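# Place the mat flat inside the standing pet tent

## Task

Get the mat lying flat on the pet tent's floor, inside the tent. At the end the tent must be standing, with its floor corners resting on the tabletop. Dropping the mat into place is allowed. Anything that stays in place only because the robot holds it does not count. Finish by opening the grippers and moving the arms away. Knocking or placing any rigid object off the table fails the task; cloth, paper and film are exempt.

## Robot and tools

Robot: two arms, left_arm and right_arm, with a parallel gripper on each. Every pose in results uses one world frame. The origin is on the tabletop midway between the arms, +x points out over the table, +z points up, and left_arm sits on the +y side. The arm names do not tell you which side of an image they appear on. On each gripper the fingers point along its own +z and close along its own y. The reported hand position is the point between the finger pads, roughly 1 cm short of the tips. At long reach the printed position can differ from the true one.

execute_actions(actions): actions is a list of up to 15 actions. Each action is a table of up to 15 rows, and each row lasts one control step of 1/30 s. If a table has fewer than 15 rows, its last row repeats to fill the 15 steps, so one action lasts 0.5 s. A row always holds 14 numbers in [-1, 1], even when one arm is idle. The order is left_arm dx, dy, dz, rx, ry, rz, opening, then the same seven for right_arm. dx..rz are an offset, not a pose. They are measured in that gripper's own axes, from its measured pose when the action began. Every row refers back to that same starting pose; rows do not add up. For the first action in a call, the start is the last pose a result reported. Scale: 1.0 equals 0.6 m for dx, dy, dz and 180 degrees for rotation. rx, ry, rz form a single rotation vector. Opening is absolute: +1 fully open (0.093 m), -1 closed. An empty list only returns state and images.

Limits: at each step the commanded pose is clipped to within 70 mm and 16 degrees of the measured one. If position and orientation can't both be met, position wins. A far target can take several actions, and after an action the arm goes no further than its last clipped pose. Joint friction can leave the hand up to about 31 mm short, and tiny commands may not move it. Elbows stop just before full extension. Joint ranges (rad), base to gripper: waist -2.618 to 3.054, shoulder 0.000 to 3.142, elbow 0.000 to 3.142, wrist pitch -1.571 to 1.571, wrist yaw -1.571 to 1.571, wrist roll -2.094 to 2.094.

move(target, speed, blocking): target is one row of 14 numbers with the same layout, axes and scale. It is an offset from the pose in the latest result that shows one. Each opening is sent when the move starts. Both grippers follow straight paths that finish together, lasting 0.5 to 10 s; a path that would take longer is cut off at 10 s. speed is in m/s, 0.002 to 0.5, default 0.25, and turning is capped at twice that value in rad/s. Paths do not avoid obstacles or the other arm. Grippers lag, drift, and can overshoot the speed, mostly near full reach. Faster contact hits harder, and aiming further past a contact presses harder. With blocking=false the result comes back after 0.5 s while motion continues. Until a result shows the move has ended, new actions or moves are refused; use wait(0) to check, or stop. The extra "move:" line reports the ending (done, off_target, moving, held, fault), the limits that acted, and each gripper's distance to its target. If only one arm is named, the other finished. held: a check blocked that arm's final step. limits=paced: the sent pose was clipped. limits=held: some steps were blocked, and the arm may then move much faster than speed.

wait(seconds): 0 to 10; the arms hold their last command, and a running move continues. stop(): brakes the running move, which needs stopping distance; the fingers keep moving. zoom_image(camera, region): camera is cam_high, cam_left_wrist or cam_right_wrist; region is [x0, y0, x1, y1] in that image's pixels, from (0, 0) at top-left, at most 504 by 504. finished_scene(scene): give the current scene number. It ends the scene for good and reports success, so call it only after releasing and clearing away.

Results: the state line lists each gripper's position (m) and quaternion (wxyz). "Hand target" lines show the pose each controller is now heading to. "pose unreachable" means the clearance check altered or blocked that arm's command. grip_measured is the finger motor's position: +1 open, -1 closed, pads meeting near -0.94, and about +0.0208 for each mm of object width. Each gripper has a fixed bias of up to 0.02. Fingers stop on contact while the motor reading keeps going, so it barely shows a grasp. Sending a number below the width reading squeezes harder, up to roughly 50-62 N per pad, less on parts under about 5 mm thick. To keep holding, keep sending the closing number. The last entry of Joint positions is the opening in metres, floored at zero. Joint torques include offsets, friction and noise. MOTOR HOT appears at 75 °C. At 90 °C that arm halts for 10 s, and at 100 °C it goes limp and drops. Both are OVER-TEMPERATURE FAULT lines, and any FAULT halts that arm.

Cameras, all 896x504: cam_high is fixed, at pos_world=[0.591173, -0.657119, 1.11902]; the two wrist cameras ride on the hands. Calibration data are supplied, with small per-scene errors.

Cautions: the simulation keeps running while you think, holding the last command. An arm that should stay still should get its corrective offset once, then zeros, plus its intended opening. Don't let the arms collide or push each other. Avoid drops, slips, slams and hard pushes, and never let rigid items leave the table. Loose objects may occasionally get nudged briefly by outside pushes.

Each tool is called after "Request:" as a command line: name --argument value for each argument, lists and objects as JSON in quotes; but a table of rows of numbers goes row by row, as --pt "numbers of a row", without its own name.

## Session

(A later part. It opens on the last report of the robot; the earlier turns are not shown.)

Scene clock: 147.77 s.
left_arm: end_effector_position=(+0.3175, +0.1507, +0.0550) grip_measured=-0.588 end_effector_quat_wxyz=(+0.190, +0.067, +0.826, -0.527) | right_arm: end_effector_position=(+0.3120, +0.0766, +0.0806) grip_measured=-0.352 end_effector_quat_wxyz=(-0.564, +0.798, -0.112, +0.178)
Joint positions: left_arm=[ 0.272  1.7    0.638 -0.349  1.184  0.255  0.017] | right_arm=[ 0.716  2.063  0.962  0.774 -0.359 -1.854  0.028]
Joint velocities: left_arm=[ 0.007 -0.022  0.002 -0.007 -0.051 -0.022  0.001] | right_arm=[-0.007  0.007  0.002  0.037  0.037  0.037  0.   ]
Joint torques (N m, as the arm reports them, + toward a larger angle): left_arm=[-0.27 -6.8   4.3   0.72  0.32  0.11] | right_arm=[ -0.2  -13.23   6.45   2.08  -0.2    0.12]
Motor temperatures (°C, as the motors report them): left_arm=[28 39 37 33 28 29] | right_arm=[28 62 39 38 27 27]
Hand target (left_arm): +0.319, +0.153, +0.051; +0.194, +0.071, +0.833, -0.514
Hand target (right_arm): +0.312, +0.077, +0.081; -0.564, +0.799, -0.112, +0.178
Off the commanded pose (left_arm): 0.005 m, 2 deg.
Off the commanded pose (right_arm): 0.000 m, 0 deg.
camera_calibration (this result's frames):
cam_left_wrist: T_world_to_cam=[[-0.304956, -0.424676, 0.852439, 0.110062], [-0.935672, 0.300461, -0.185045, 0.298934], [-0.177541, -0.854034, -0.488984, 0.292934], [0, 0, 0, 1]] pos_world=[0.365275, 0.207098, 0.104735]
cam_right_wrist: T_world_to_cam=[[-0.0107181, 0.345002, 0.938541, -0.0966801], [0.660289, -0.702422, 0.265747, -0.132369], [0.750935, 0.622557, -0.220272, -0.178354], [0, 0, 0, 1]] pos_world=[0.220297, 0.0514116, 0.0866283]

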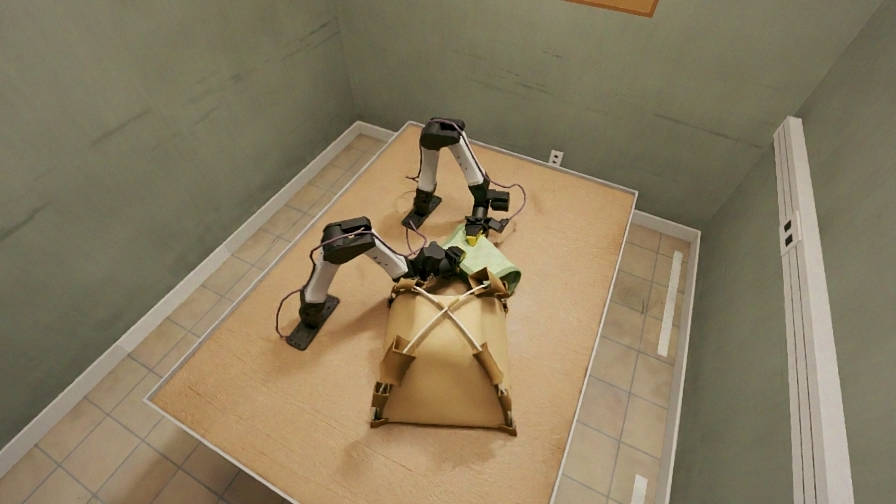

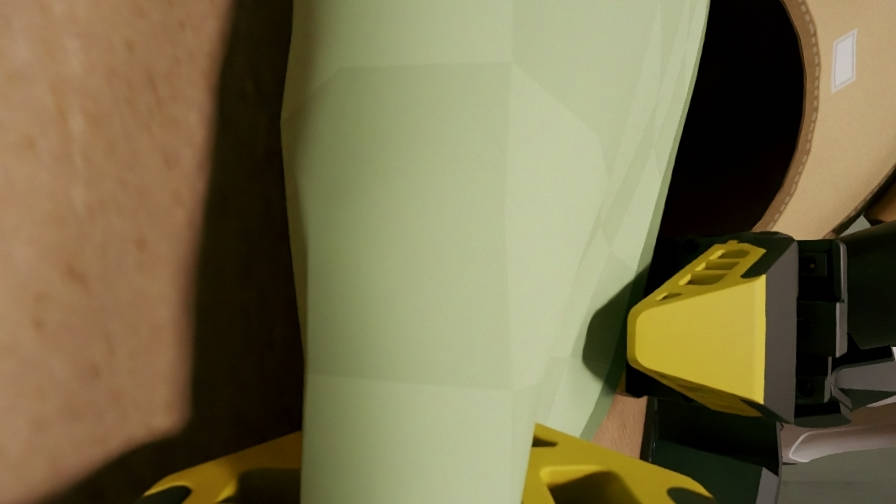

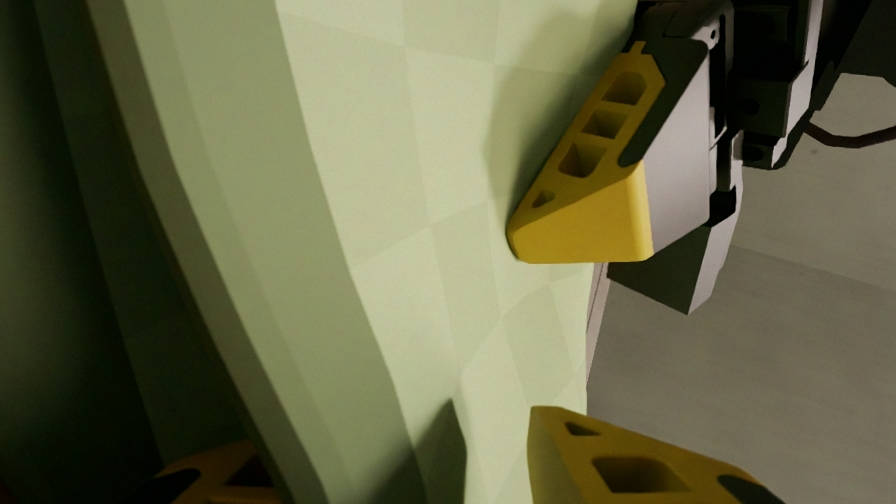

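Request:
move --target '[-0.064,0.025,-0.103,0,0,0,-0.6,0,0,0,0,0,0,-0.35]' --speed 0.2

Scene clock: 150.30 s.
left_arm: end_effector_position=(+0.3397, +0.2143, +0.0786) grip_measured=-0.589 end_effector_quat_wxyz=(+0.193, +0.061, +0.826, -0.527) | right_arm: end_effector_position=(+0.3120, +0.0767, +0.0807) grip_measured=-0.352 end_effector_quat_wxyz=(-0.564, +0.798, -0.112, +0.178)
Joint positions: left_arm=[ 0.483  1.879  0.983 -0.999  1.169  0.775  0.017] | right_arm=[ 0.716  2.063  0.962  0.775 -0.359 -1.854  0.028]
Joint velocities: left_arm=[-0.007  0.027 -0.002 -0.081  0.022 -0.037 -0.001] | right_arm=[-0.002 -0.007 -0.002  0.007  0.007 -0.037  0.001]
Joint torques (N m, as the arm reports them, + toward a larger angle): left_arm=[-0.06 -7.36  5.98 -0.28  0.54  0.15] | right_arm=[ -0.23 -13.17   6.4    2.09  -0.21   0.12]
Motor temperatures (°C, as the motors report them): left_arm=[28 38 37 32 28 29] | right_arm=[28 62 39 39 27 27]
Hand target (left_arm): +0.343, +0.217, +0.079; +0.193, +0.065, +0.827, -0.524
Hand target (right_arm): +0.312, +0.077, +0.081; -0.564, +0.799, -0.112, +0.177
Off the commanded pose (left_arm): 0.003 m, 1 deg.
Off the commanded pose (right_arm): 0.000 m, 0 deg.
move: done
camera_calibration (this result's frames):
cam_left_wrist: T_world_to_cam=[[-0.298054, -0.426557, 0.853939, 0.121653], [-0.93968, 0.288404, -0.183918, 0.308887], [-0.167828, -0.857247, -0.486787, 0.360035], [0, 0, 0, 1]] pos_world=[0.386937, 0.271447, 0.128186]
cam_right_wrist: T_world_to_cam=[[-0.0112425, 0.344514, 0.938714, -0.0966631], [0.660141, -0.70256, 0.26575, -0.132357], [0.751058, 0.622671, -0.219529, -0.178479], [0, 0, 0, 1]] pos_world=[0.220336, 0.051447, 0.0867314]

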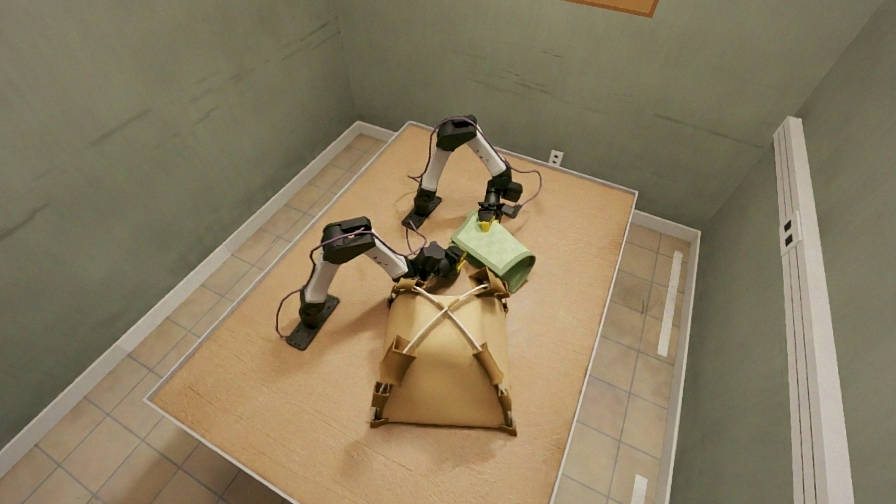

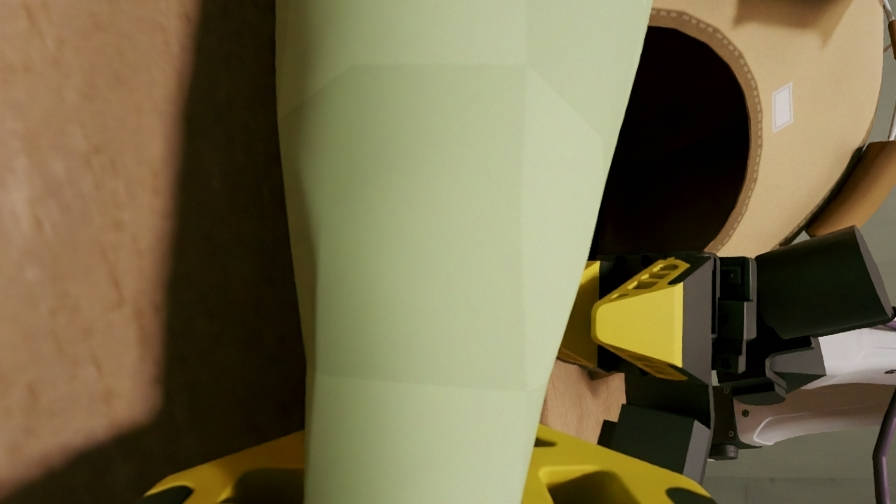

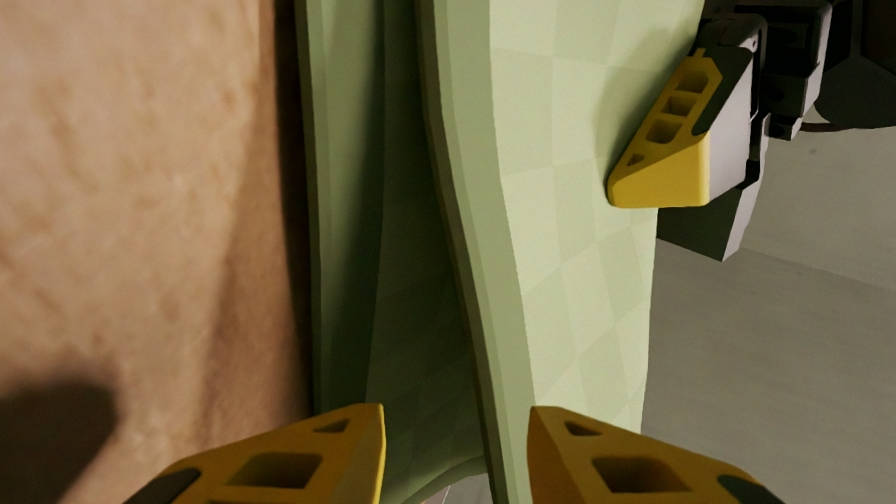

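Request:
move --target '[-0.07,-0.16,-0.127,-0.235,0.01,0.22,-0.6,0.07,-0.46,-0.298,0.013,0.14,0.59,0.2]' --speed 0.4

Scene clock: 157.57 s.
left_arm: end_effector_position=(+0.3259, +0.2421, +0.1933) grip_measured=-0.589 end_effector_quat_wxyz=(+0.329, +0.259, +0.900, -0.123) | right_arm: end_effector_position=(+0.2736, +0.0008, +0.4128) grip_measured=+0.199 end_effector_quat_wxyz=(+0.479, -0.326, +0.791, +0.196)
Joint positions: left_arm=[ 0.344  1.162  1.039 -0.955  0.546  0.692  0.017] | right_arm=[ 0.8    1.612  1.999 -0.869  0.048  0.021  0.055]
Joint velocities: left_arm=[ 0.002 -0.002  0.017 -0.022 -0.007 -0.007 -0.001] | right_arm=[ 0.012 -0.017  0.017  0.007 -0.007 -0.037  0.   ]
Joint torques (N m, as the arm reports them, + toward a larger angle): left_arm=[-0.77 -5.22  8.2   1.38  0.31  0.08] | right_arm=[ 0.12 -7.1   8.34  1.86 -0.09  0.12]
Motor temperatures (°C, as the motors report them): left_arm=[28 38 38 32 28 29] | right_arm=[28 61 40 39 27 27]
Hand target (left_arm): +0.331, +0.242, +0.208; +0.352, +0.270, +0.890, -0.107
Hand target (right_arm): +0.273, +0.004, +0.403; +0.464, -0.329, +0.800, +0.193
Off the commanded pose (left_arm): 0.012 m, 4 deg.
Off the commanded pose (right_arm): 0.012 m, 3 deg.
move: off_target (left_arm, right_arm)
camera_calibration (this result's frames):
cam_left_wrist: T_world_to_cam=[[-0.546172, -0.835093, 0.065699, 0.36353], [-0.81536, 0.512005, -0.270257, 0.231011], [0.192051, -0.201175, -0.960544, 0.252812], [0, 0, 0, 1]] pos_world=[0.338354, 0.236162, 0.281386]
cam_right_wrist: T_world_to_cam=[[0.708544, -0.705628, -0.00745505, -0.188195], [-0.5597, -0.555516, -0.614929, 0.448673], [0.42977, 0.439877, -0.788547, 0.293439], [0, 0, 0, 1]] pos_world=[0.258355, -0.0126276, 0.50589]

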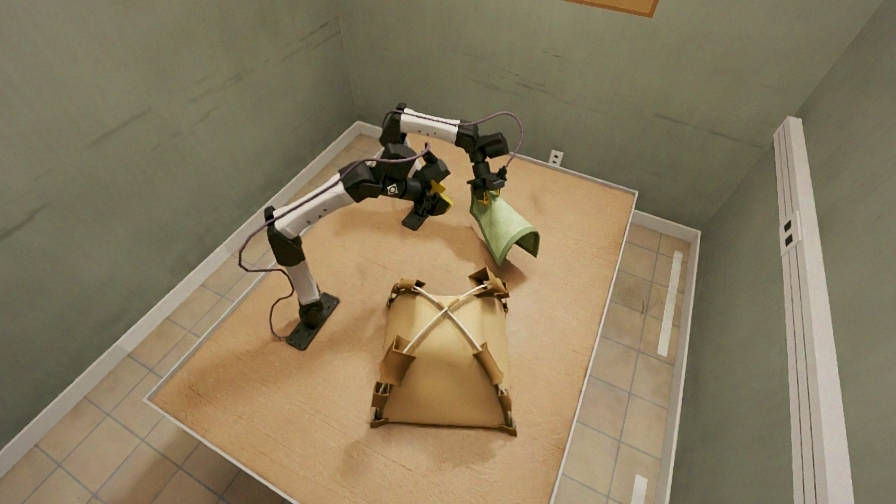

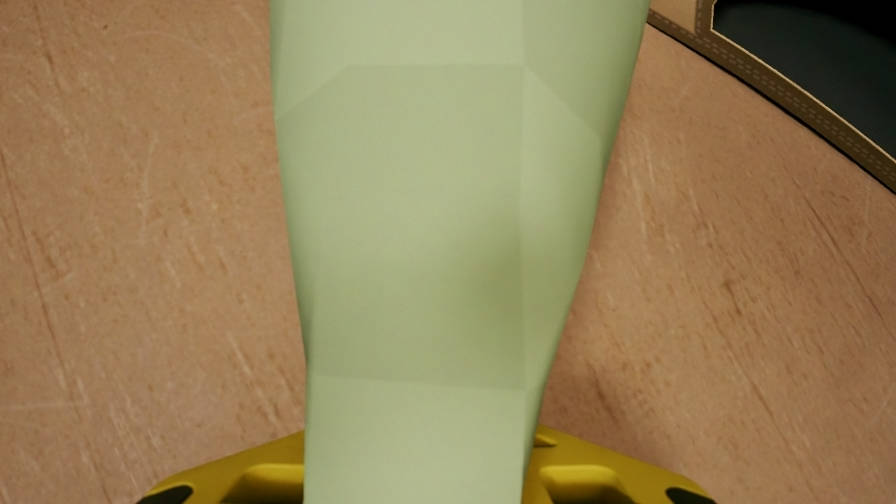

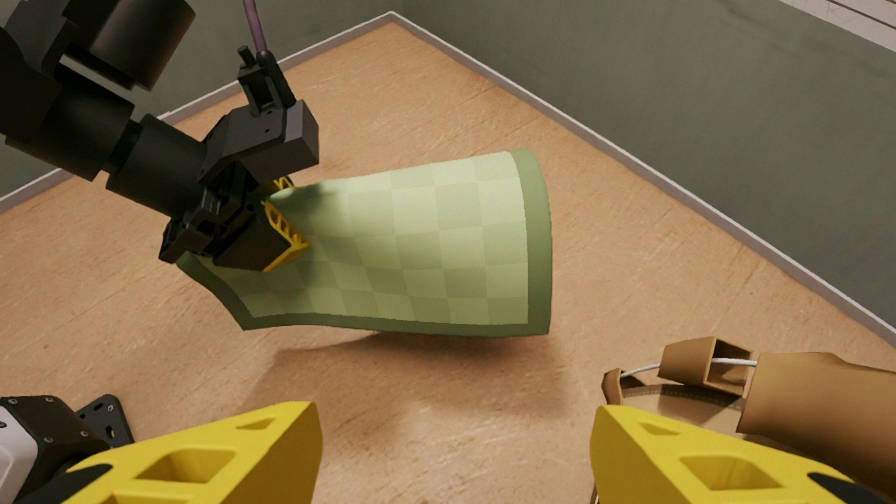

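Request:
execute_actions --actions '[]'

Scene clock: 159.40 s.
left_arm: end_effector_position=(+0.3259, +0.2421, +0.1933) grip_measured=-0.589 end_effector_quat_wxyz=(+0.329, +0.259, +0.900, -0.123) | right_arm: end_effector_position=(+0.2734, +0.0006, +0.4123) grip_measured=+0.199 end_effector_quat_wxyz=(+0.478, -0.326, +0.792, +0.196)
Joint positions: left_arm=[ 0.344  1.162  1.039 -0.955  0.546  0.692  0.017] | right_arm=[ 0.8    1.612  1.999 -0.872  0.048  0.023  0.055]
Joint velocities: left_arm=[ 0.002  0.012  0.002 -0.051 -0.007  0.007  0.   ] | right_arm=[ 0.022 -0.007 -0.002  0.007  0.007  0.007  0.001]
Joint torques (N m, as the arm reports them, + toward a larger angle): left_arm=[-0.78 -5.22  8.22  1.38  0.32  0.09] | right_arm=[ 0.11 -7.12  8.34  1.84 -0.09  0.12]
Motor temperatures (°C, as the motors report them): left_arm=[28 38 38 32 28 29] | right_arm=[28 60 40 39 27 27]
Hand target (left_arm): +0.331, +0.242, +0.208; +0.352, +0.270, +0.890, -0.107
Hand target (right_arm): +0.273, +0.004, +0.403; +0.464, -0.329, +0.800, +0.193
Off the commanded pose (left_arm): 0.012 m, 4 deg.
Off the commanded pose (right_arm): 0.012 m, 2 deg.
camera_calibration (this result's frames):
cam_left_wrist: T_world_to_cam=[[-0.546265, -0.835069, 0.065228, 0.363695], [-0.81529, 0.512234, -0.270036, 0.230853], [0.192087, -0.200691, -0.960638, 0.252685], [0, 0, 0, 1]] pos_world=[0.338348, 0.236171, 0.281354]
cam_right_wrist: T_world_to_cam=[[0.708148, -0.706014, -0.00834564, -0.187737], [-0.561535, -0.555988, -0.612826, 0.447719], [0.428024, 0.438658, -0.790174, 0.294322], [0, 0, 0, 1]] pos_world=[0.258379, -0.0127254, 0.505372]

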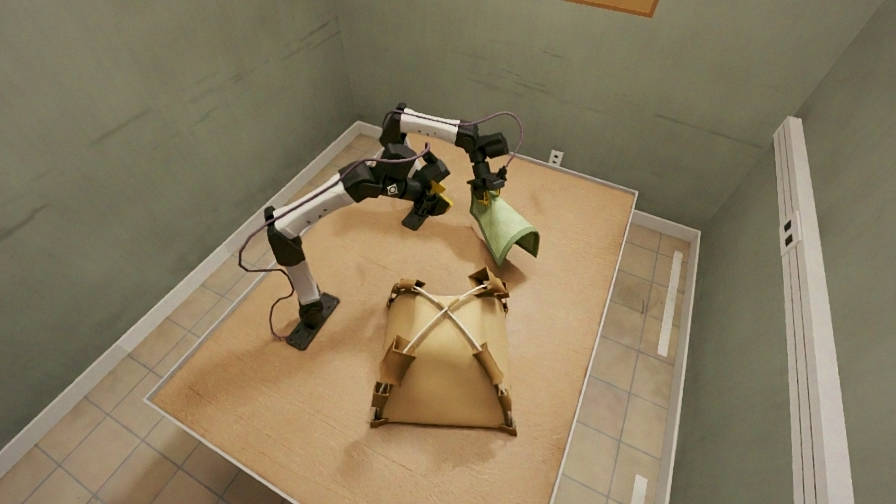

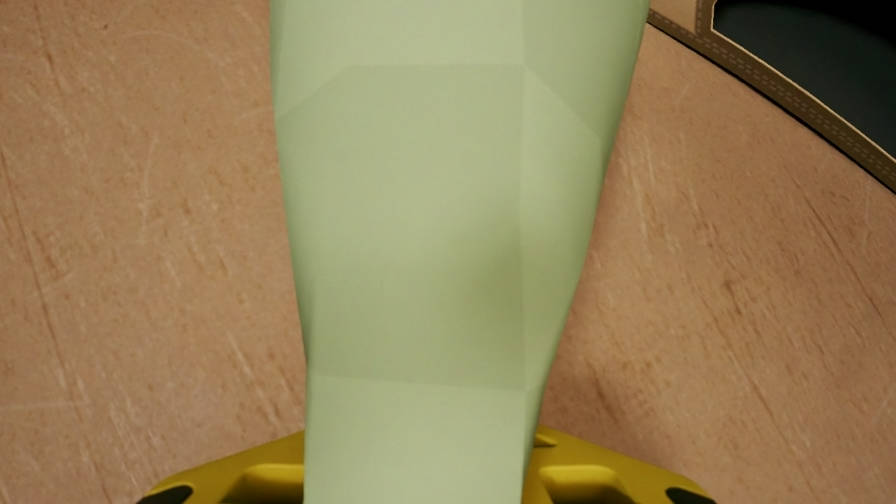

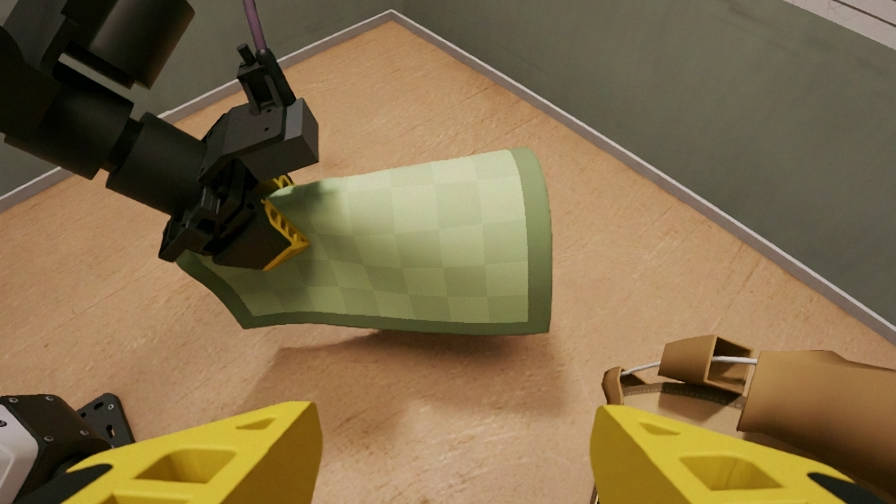

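Request:
move --target '[0.052,-0.188,-0.048,0.1139,-0.0057,0.1501,-0.6, 0.117,-0.342,-0.128,0.3165,0.0354,0.1936,0.2]' --speed 0.22

Scene clock: 166.83 s.
left_arm: end_effector_position=(+0.2348, +0.1755, +0.2014) grip_measured=-0.589 end_effector_quat_wxyz=(+0.302, +0.507, +0.784, -0.193) | right_arm: end_effector_position=(+0.3466, -0.2125, +0.3961) grip_measured=+0.199 end_effector_quat_wxyz=(+0.474, +0.165, +0.862, -0.078)
Joint positions: left_arm=[ 0.236  1.032  1.026 -1.336  0.703  1.23   0.017] | right_arm=[ 0.548  1.711  2.19  -1.301  0.744  0.655  0.055]
Joint velocities: left_arm=[-0.017 -0.017  0.007 -0.095 -0.007 -0.066 -0.   ] | right_arm=[ 0.002  0.007 -0.017 -0.066 -0.051  0.037  0.001]
Joint torques (N m, as the arm reports them, + toward a larger angle): left_arm=[-0.8  -3.43  4.79  0.66  0.71  0.08] | right_arm=[-1.01 -7.12  7.54  1.35  0.31  0.11]
Motor temperatures (°C, as the motors report them): left_arm=[28 37 39 33 28 29] | right_arm=[28 58 41 39 27 27]
Hand target (left_arm): +0.229, +0.170, +0.201; +0.306, +0.511, +0.777, -0.203
Hand target (right_arm): +0.349, -0.215, +0.390; +0.464, +0.167, +0.865, -0.090
Off the commanded pose (left_arm): 0.008 m, 2 deg.
Off the commanded pose (right_arm): 0.010 m, 3 deg.
move: off_target (right_arm)
camera_calibration (this result's frames):
cam_left_wrist: T_world_to_cam=[[-0.912074, -0.409861, 0.0116062, 0.279838], [-0.395784, 0.872648, -0.286077, 0.0343903], [0.107124, -0.265517, -0.958136, 0.295438], [0, 0, 0, 1]] pos_world=[0.237196, 0.163128, 0.28966]
cam_right_wrist: T_world_to_cam=[[-0.352497, -0.935264, -0.0320498, -0.0618386], [-0.779122, 0.312274, -0.543556, 0.592856], [0.518377, -0.166631, -0.838761, 0.203038], [0, 0, 0, 1]] pos_world=[0.334859, -0.209137, 0.490569]

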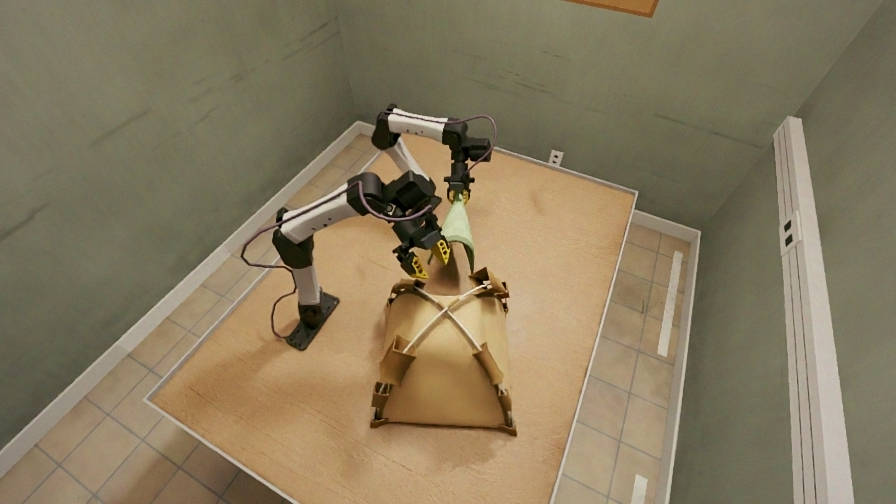

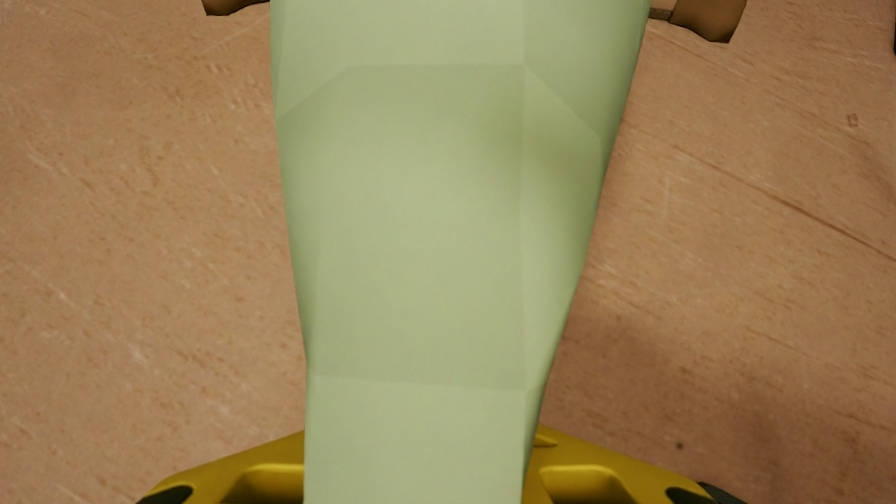

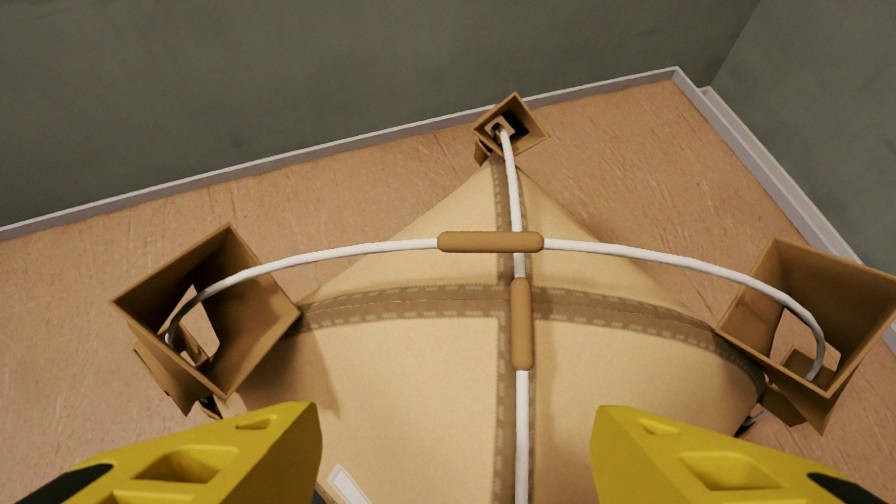

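Request:
move --target '[0.039,0,0.043,0,0,0,-0.6, 0.035,-0.039,0.125,0,0,0,0.2]' --speed 0.08

Scene clock: 170.20 s.
left_arm: end_effector_position=(+0.2355, +0.1757, +0.1673) grip_measured=-0.589 end_effector_quat_wxyz=(+0.293, +0.505, +0.787, -0.201) | right_arm: end_effector_position=(+0.3889, -0.2489, +0.3421) grip_measured=+0.199 end_effector_quat_wxyz=(+0.479, +0.167, +0.858, -0.079)
Joint positions: left_arm=[ 0.236  1.032  0.893 -1.228  0.702  1.231  0.017] | right_arm=[ 0.382  1.609  1.786 -0.892  0.634  0.503  0.055]
Joint velocities: left_arm=[-0.002 -0.002  0.007  0.037 -0.022 -0.007 -0.001] | right_arm=[ 0.002  0.007 -0.012 -0.022  0.051  0.037 -0.001]
Joint torques (N m, as the arm reports them, + toward a larger angle): left_arm=[ 0.04 -4.06  4.9   0.81  0.49  0.07] | right_arm=[ -0.94 -10.79   5.77   1.74   0.12  -0.03]
Motor temperatures (°C, as the motors report them): left_arm=[28 37 39 33 28 29] | right_arm=[28 58 41 39 27 27]
Hand target (left_arm): +0.234, +0.176, +0.167; +0.301, +0.507, +0.784, -0.193
Hand target (right_arm): +0.386, -0.252, +0.338; +0.474, +0.164, +0.861, -0.081
Off the commanded pose (left_arm): 0.001 m, 1 deg.
Off the commanded pose (right_arm): 0.006 m, 1 deg.
move: done
camera_calibration (this result's frames):
cam_left_wrist: T_world_to_cam=[[-0.911693, -0.409421, 0.0345125, 0.277021], [-0.402142, 0.871942, -0.279283, 0.0252143], [0.0842513, -0.268499, -0.959588, 0.268867], [0, 0, 0, 1]] pos_world=[0.240045, 0.163623, 0.255483]
cam_right_wrist: T_world_to_cam=[[-0.357447, -0.933283, -0.0348514, -0.0793122], [-0.770247, 0.315697, -0.554125, 0.608874], [0.528158, -0.171226, -0.831704, 0.122371], [0, 0, 0, 1]] pos_world=[0.376002, -0.245287, 0.436404]

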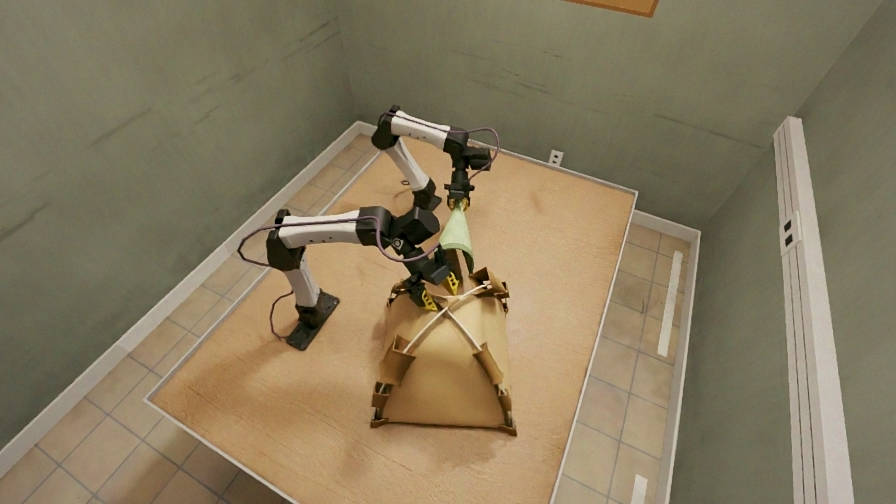

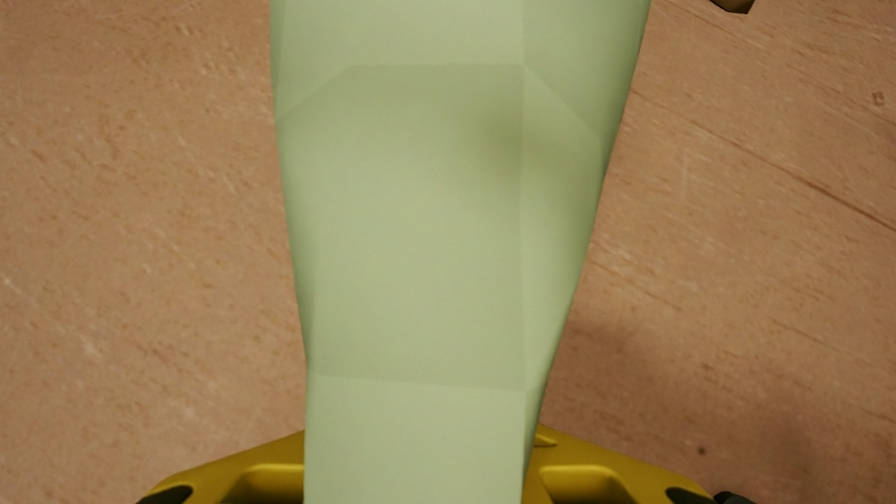

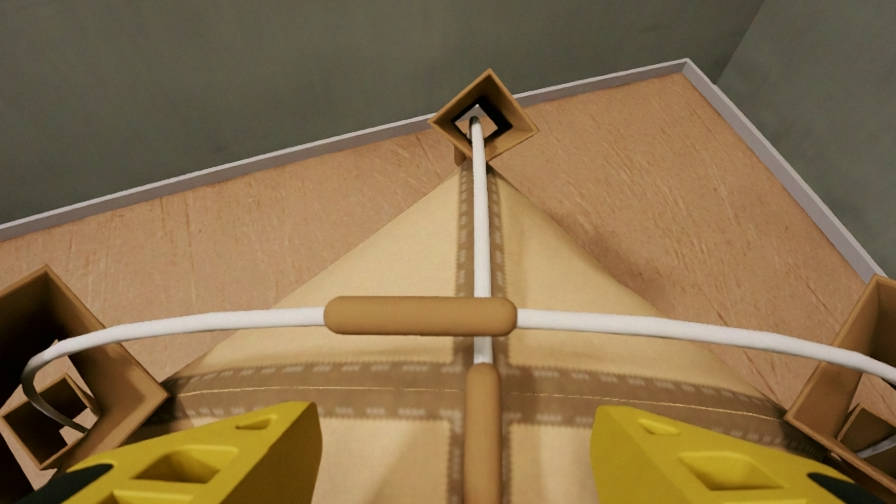

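Request:
move --target '[0,0,0,0,0,0,-0.6, 0.03,-0.014,0.016,0,0,0,0.0]' --speed 0.05

Scene clock: 172.23 s.
left_arm: end_effector_position=(+0.2356, +0.1758, +0.1672) grip_measured=-0.589 end_effector_quat_wxyz=(+0.293, +0.505, +0.787, -0.200) | right_arm: end_effector_position=(+0.3864, -0.2525, +0.3281) grip_measured=+0.001 end_effector_quat_wxyz=(+0.486, +0.170, +0.854, -0.077)
Joint positions: left_arm=[ 0.236  1.032  0.893 -1.228  0.702  1.231  0.017] | right_arm=[ 0.376  1.561  1.664 -0.799  0.633  0.498  0.045]
Joint velocities: left_arm=[-0.002 -0.017  0.007  0.066  0.022 -0.037 -0.001] | right_arm=[-0.002  0.002  0.007  0.037 -0.081 -0.051  0.   ]
Joint torques (N m, as the arm reports them, + toward a larger angle): left_arm=[-0.25 -2.    6.09  0.67  0.48  0.02] | right_arm=[ -1.17 -10.08   6.01   1.77   0.11  -0.01]
Motor temperatures (°C, as the motors report them): left_arm=[28 37 39 33 28 29] | right_arm=[28 57 41 39 27 27]
Hand target (left_arm): +0.236, +0.176, +0.167; +0.293, +0.505, +0.787, -0.201
Hand target (right_arm): +0.384, -0.256, +0.322; +0.479, +0.167, +0.858, -0.080
Off the commanded pose (left_arm): 0.000 m, 0 deg.
Off the commanded pose (right_arm): 0.007 m, 1 deg.
move: done
camera_calibration (this result's frames):
cam_left_wrist: T_world_to_cam=[[-0.911672, -0.409506, 0.0340489, 0.277203], [-0.402121, 0.872031, -0.279034, 0.025121], [0.0845743, -0.268079, -0.959677, 0.268718], [0, 0, 0, 1]] pos_world=[0.240094, 0.163648, 0.255454]
cam_right_wrist: T_world_to_cam=[[-0.359362, -0.932115, -0.0449618, -0.0797105], [-0.760267, 0.320368, -0.565118, 0.601235], [0.541159, -0.168899, -0.823784, 0.104411], [0, 0, 0, 1]] pos_world=[0.371951, -0.249281, 0.422197]

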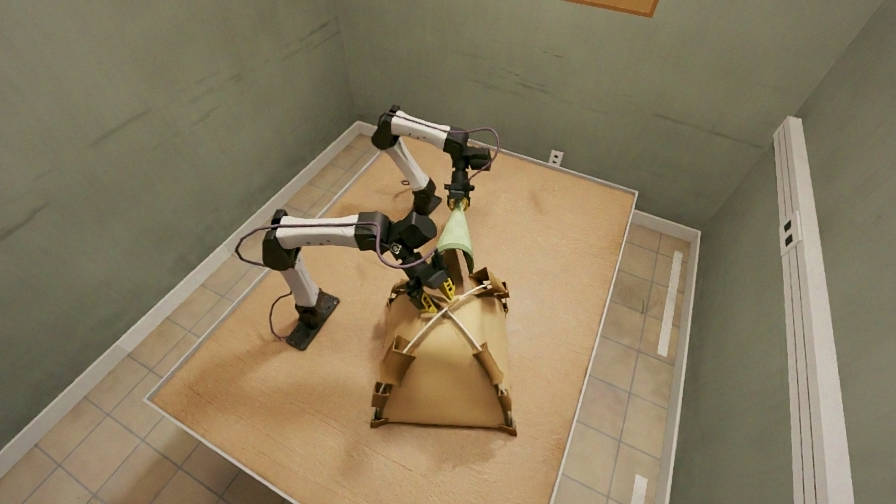

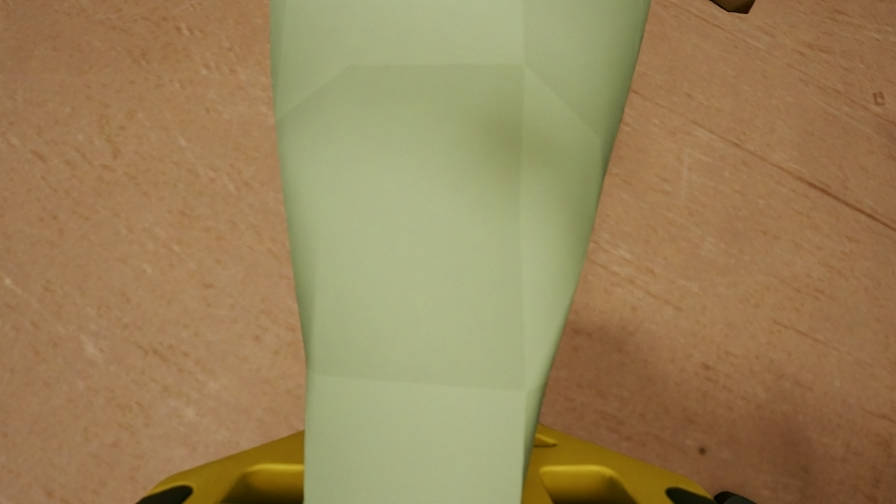

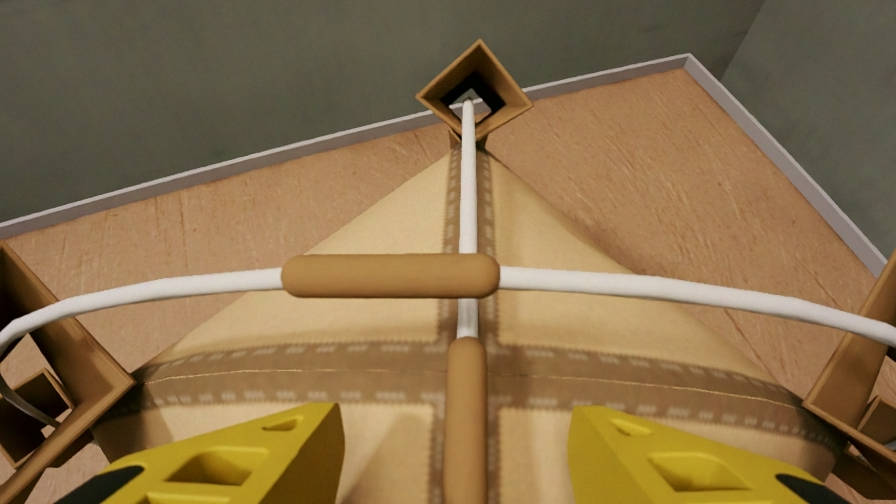

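Close the right gripper on the ferrule.

Request:
execute_actions --actions '[[[0,0,0,0,0,0,-0.6, 0,0,0,0,0,0,-0.95]],[[0,0,0,0,0,0,-0.6, 0,0,0,0,0,0,-0.95]]]'

Request:
zoom_image --camera "cam_high" --region '[380, 170, 560, 330]'

Scene clock: 173.87 s.
left_arm: end_effector_position=(+0.2356, +0.1758, +0.1672) grip_measured=-0.589 end_effector_quat_wxyz=(+0.293, +0.505, +0.787, -0.200) | right_arm: end_effector_position=(+0.3865, -0.2524, +0.3283) grip_measured=-0.941 end_effector_quat_wxyz=(+0.486, +0.170, +0.854, -0.077)
Joint positions: left_arm=[ 0.236  1.032  0.893 -1.228  0.701  1.231  0.017] | right_arm=[ 0.376  1.561  1.664 -0.798  0.633  0.498  0.   ]
Joint velocities: left_arm=[-0.007 -0.002 -0.002  0.007  0.081 -0.007 -0.   ] | right_arm=[ 0.002  0.002 -0.007  0.022 -0.081 -0.007 -0.001]
Joint torques (N m, as the arm reports them, + toward a larger angle): left_arm=[-0.26 -2.    6.09  0.67  0.47  0.02] | right_arm=[-0.19 -9.11  7.87  1.77  0.21  0.05]
Motor temperatures (°C, as the motors report them): left_arm=[28 37 39 32 28 29] | right_arm=[28 57 41 39 27 27]
Hand target (left_arm): +0.236, +0.176, +0.167; +0.293, +0.505, +0.787, -0.200
Hand target (right_arm): +0.387, -0.252, +0.328; +0.486, +0.170, +0.854, -0.077
Off the commanded pose (left_arm): 0.000 m, 0 deg.
Off the commanded pose (right_arm): 0.000 m, 0 deg.
camera_calibration (this result's frames):
cam_left_wrist: T_world_to_cam=[[-0.911638, -0.409589, 0.0339539, 0.277248], [-0.402206, 0.872103, -0.278688, 0.0250159], [0.0845363, -0.267719, -0.959781, 0.268655], [0, 0, 0, 1]] pos_world=[0.2401, 0.163665, 0.255409]
cam_right_wrist: T_world_to_cam=[[-0.359136, -0.932179, -0.0454372, -0.0795419], [-0.7598, 0.320302, -0.565782, 0.601448], [0.541964, -0.16867, -0.823302, 0.104085], [0, 0, 0, 1]] pos_world=[0.372004, -0.249236, 0.422368]

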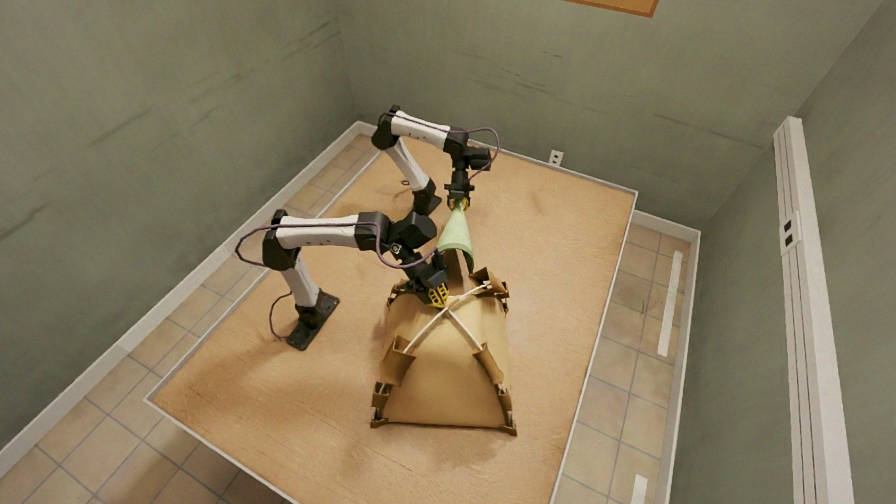

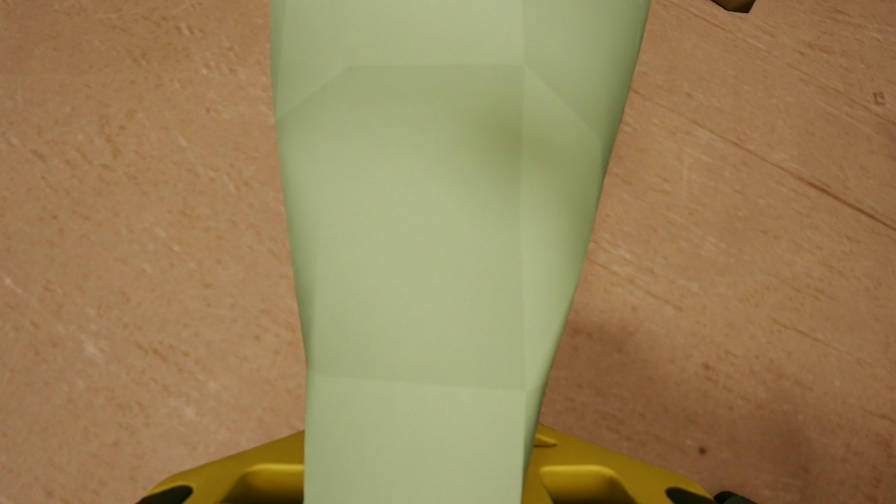

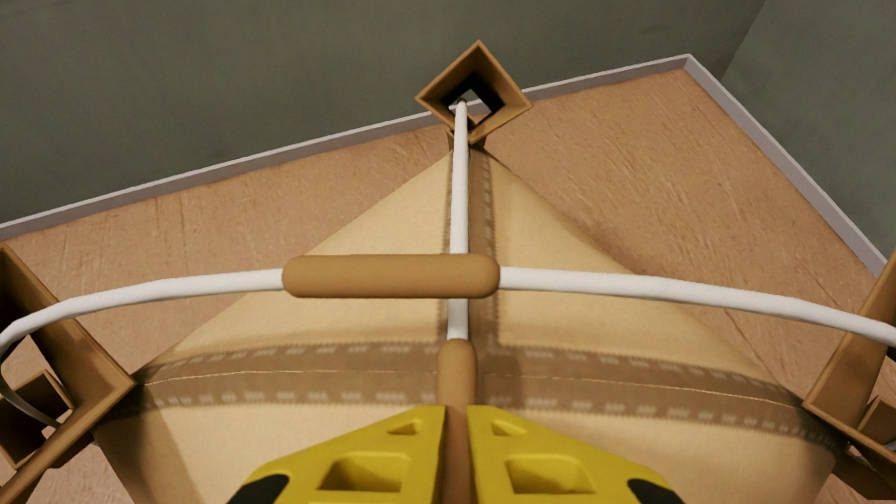

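Region (380, 170, 560, 330) of cam_high's 896x504 image, scaled by 2.800, with more detail than that image has.

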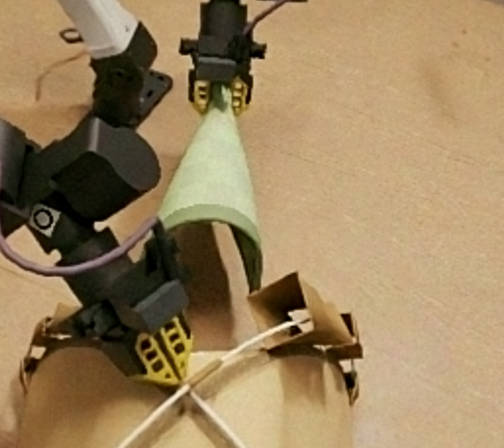

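Request:
move --target '[0.036,0,0.040,0,0.05,0,-0.6, 0.028,0,0.017,0,0,0,-0.95]' --speed 0.08

Request:
zoom_image --camera "cam_high" --region '[380, 170, 560, 330]'

Scene clock: 179.60 s.
left_arm: end_effector_position=(+0.2347, +0.1763, +0.1425) grip_measured=-0.589 end_effector_quat_wxyz=(+0.240, +0.520, +0.805, -0.156) | right_arm: end_effector_position=(+0.3904, -0.2514, +0.3263) grip_measured=-0.941 end_effector_quat_wxyz=(+0.505, +0.178, +0.842, -0.065)
Joint positions: left_arm=[ 0.114  1.032  0.852 -1.154  0.534  1.125  0.017] | right_arm=[ 0.376  1.538  1.597 -0.701  0.637  0.498  0.   ]
Joint velocities: left_arm=[-0.002 -0.007 -0.002 -0.066 -0.139 -0.037  0.   ] | right_arm=[-0.002 -0.007  0.002  0.007  0.095 -0.022  0.   ]
Joint torques (N m, as the arm reports them, + toward a larger angle): left_arm=[-0.81 -0.75  5.    0.87  0.4  -0.07] | right_arm=[-0.09 -8.95  5.33  1.64  0.15  0.05]
Motor temperatures (°C, as the motors report them): left_arm=[28 36 39 32 28 29] | right_arm=[28 56 41 39 27 27]
Hand target (left_arm): +0.234, +0.175, +0.135; +0.231, +0.519, +0.807, -0.161
Hand target (right_arm): +0.386, -0.252, +0.309; +0.486, +0.170, +0.854, -0.077
Off the commanded pose (left_arm): 0.008 m, 1 deg.
Off the commanded pose (right_arm): 0.018 m, 3 deg.
move: off_target (right_arm)
camera_calibration (this result's frames):
cam_left_wrist: T_world_to_cam=[[-0.911171, -0.4117, 0.0164593, 0.280186], [-0.409942, 0.901818, -0.136645, -0.00636108], [0.0414135, -0.131255, -0.990483, 0.23557], [0, 0, 0, 1]] pos_world=[0.242934, 0.152009, 0.227848]
cam_right_wrist: T_world_to_cam=[[-0.359403, -0.929746, -0.0800165, -0.0653099], [-0.730102, 0.333557, -0.596398, 0.6047], [0.581188, -0.155927, -0.798691, 0.0804295], [0, 0, 0, 1]] pos_world=[0.371276, -0.249882, 0.419654]

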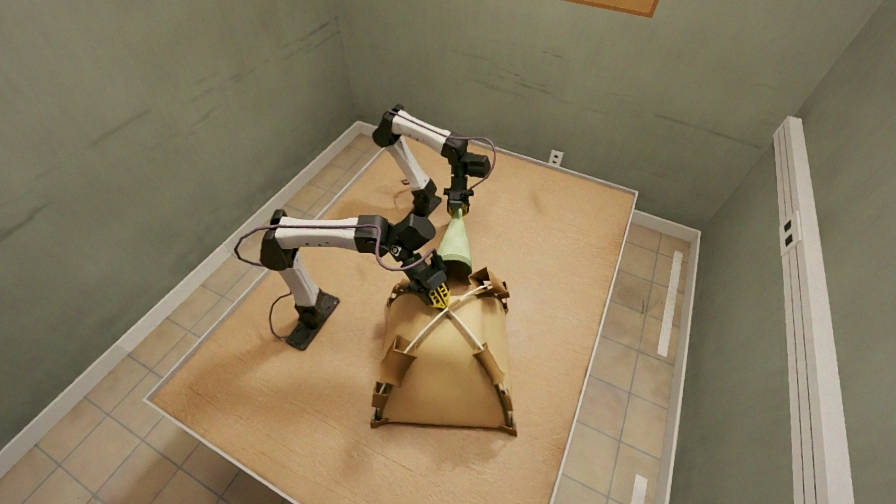

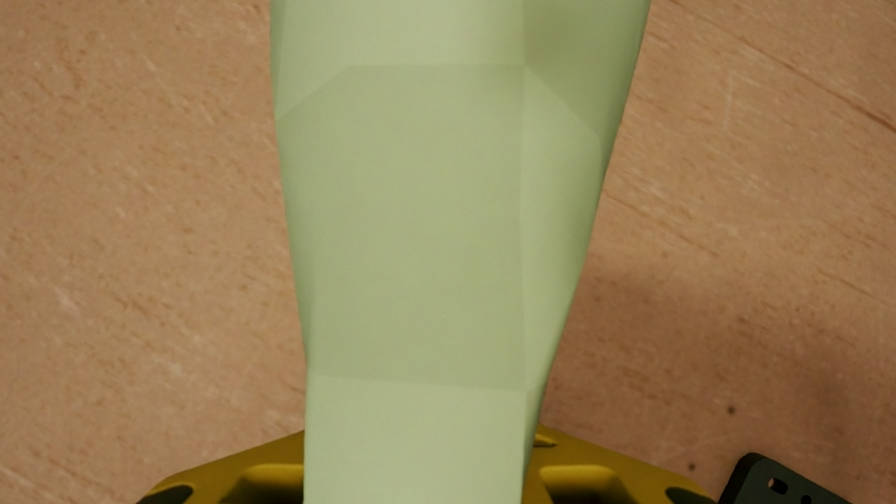

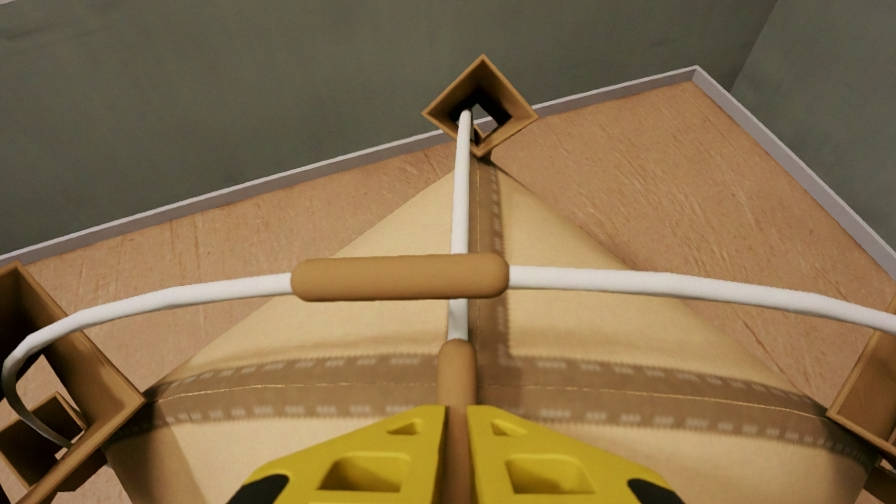

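Region (380, 170, 560, 330) of cam_high's 896x504 image, scaled by 2.800, with more detail than that image has.

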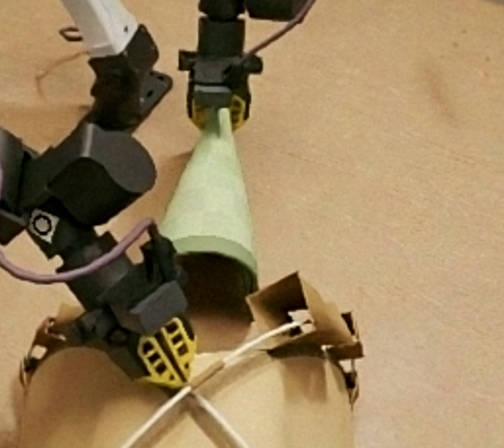

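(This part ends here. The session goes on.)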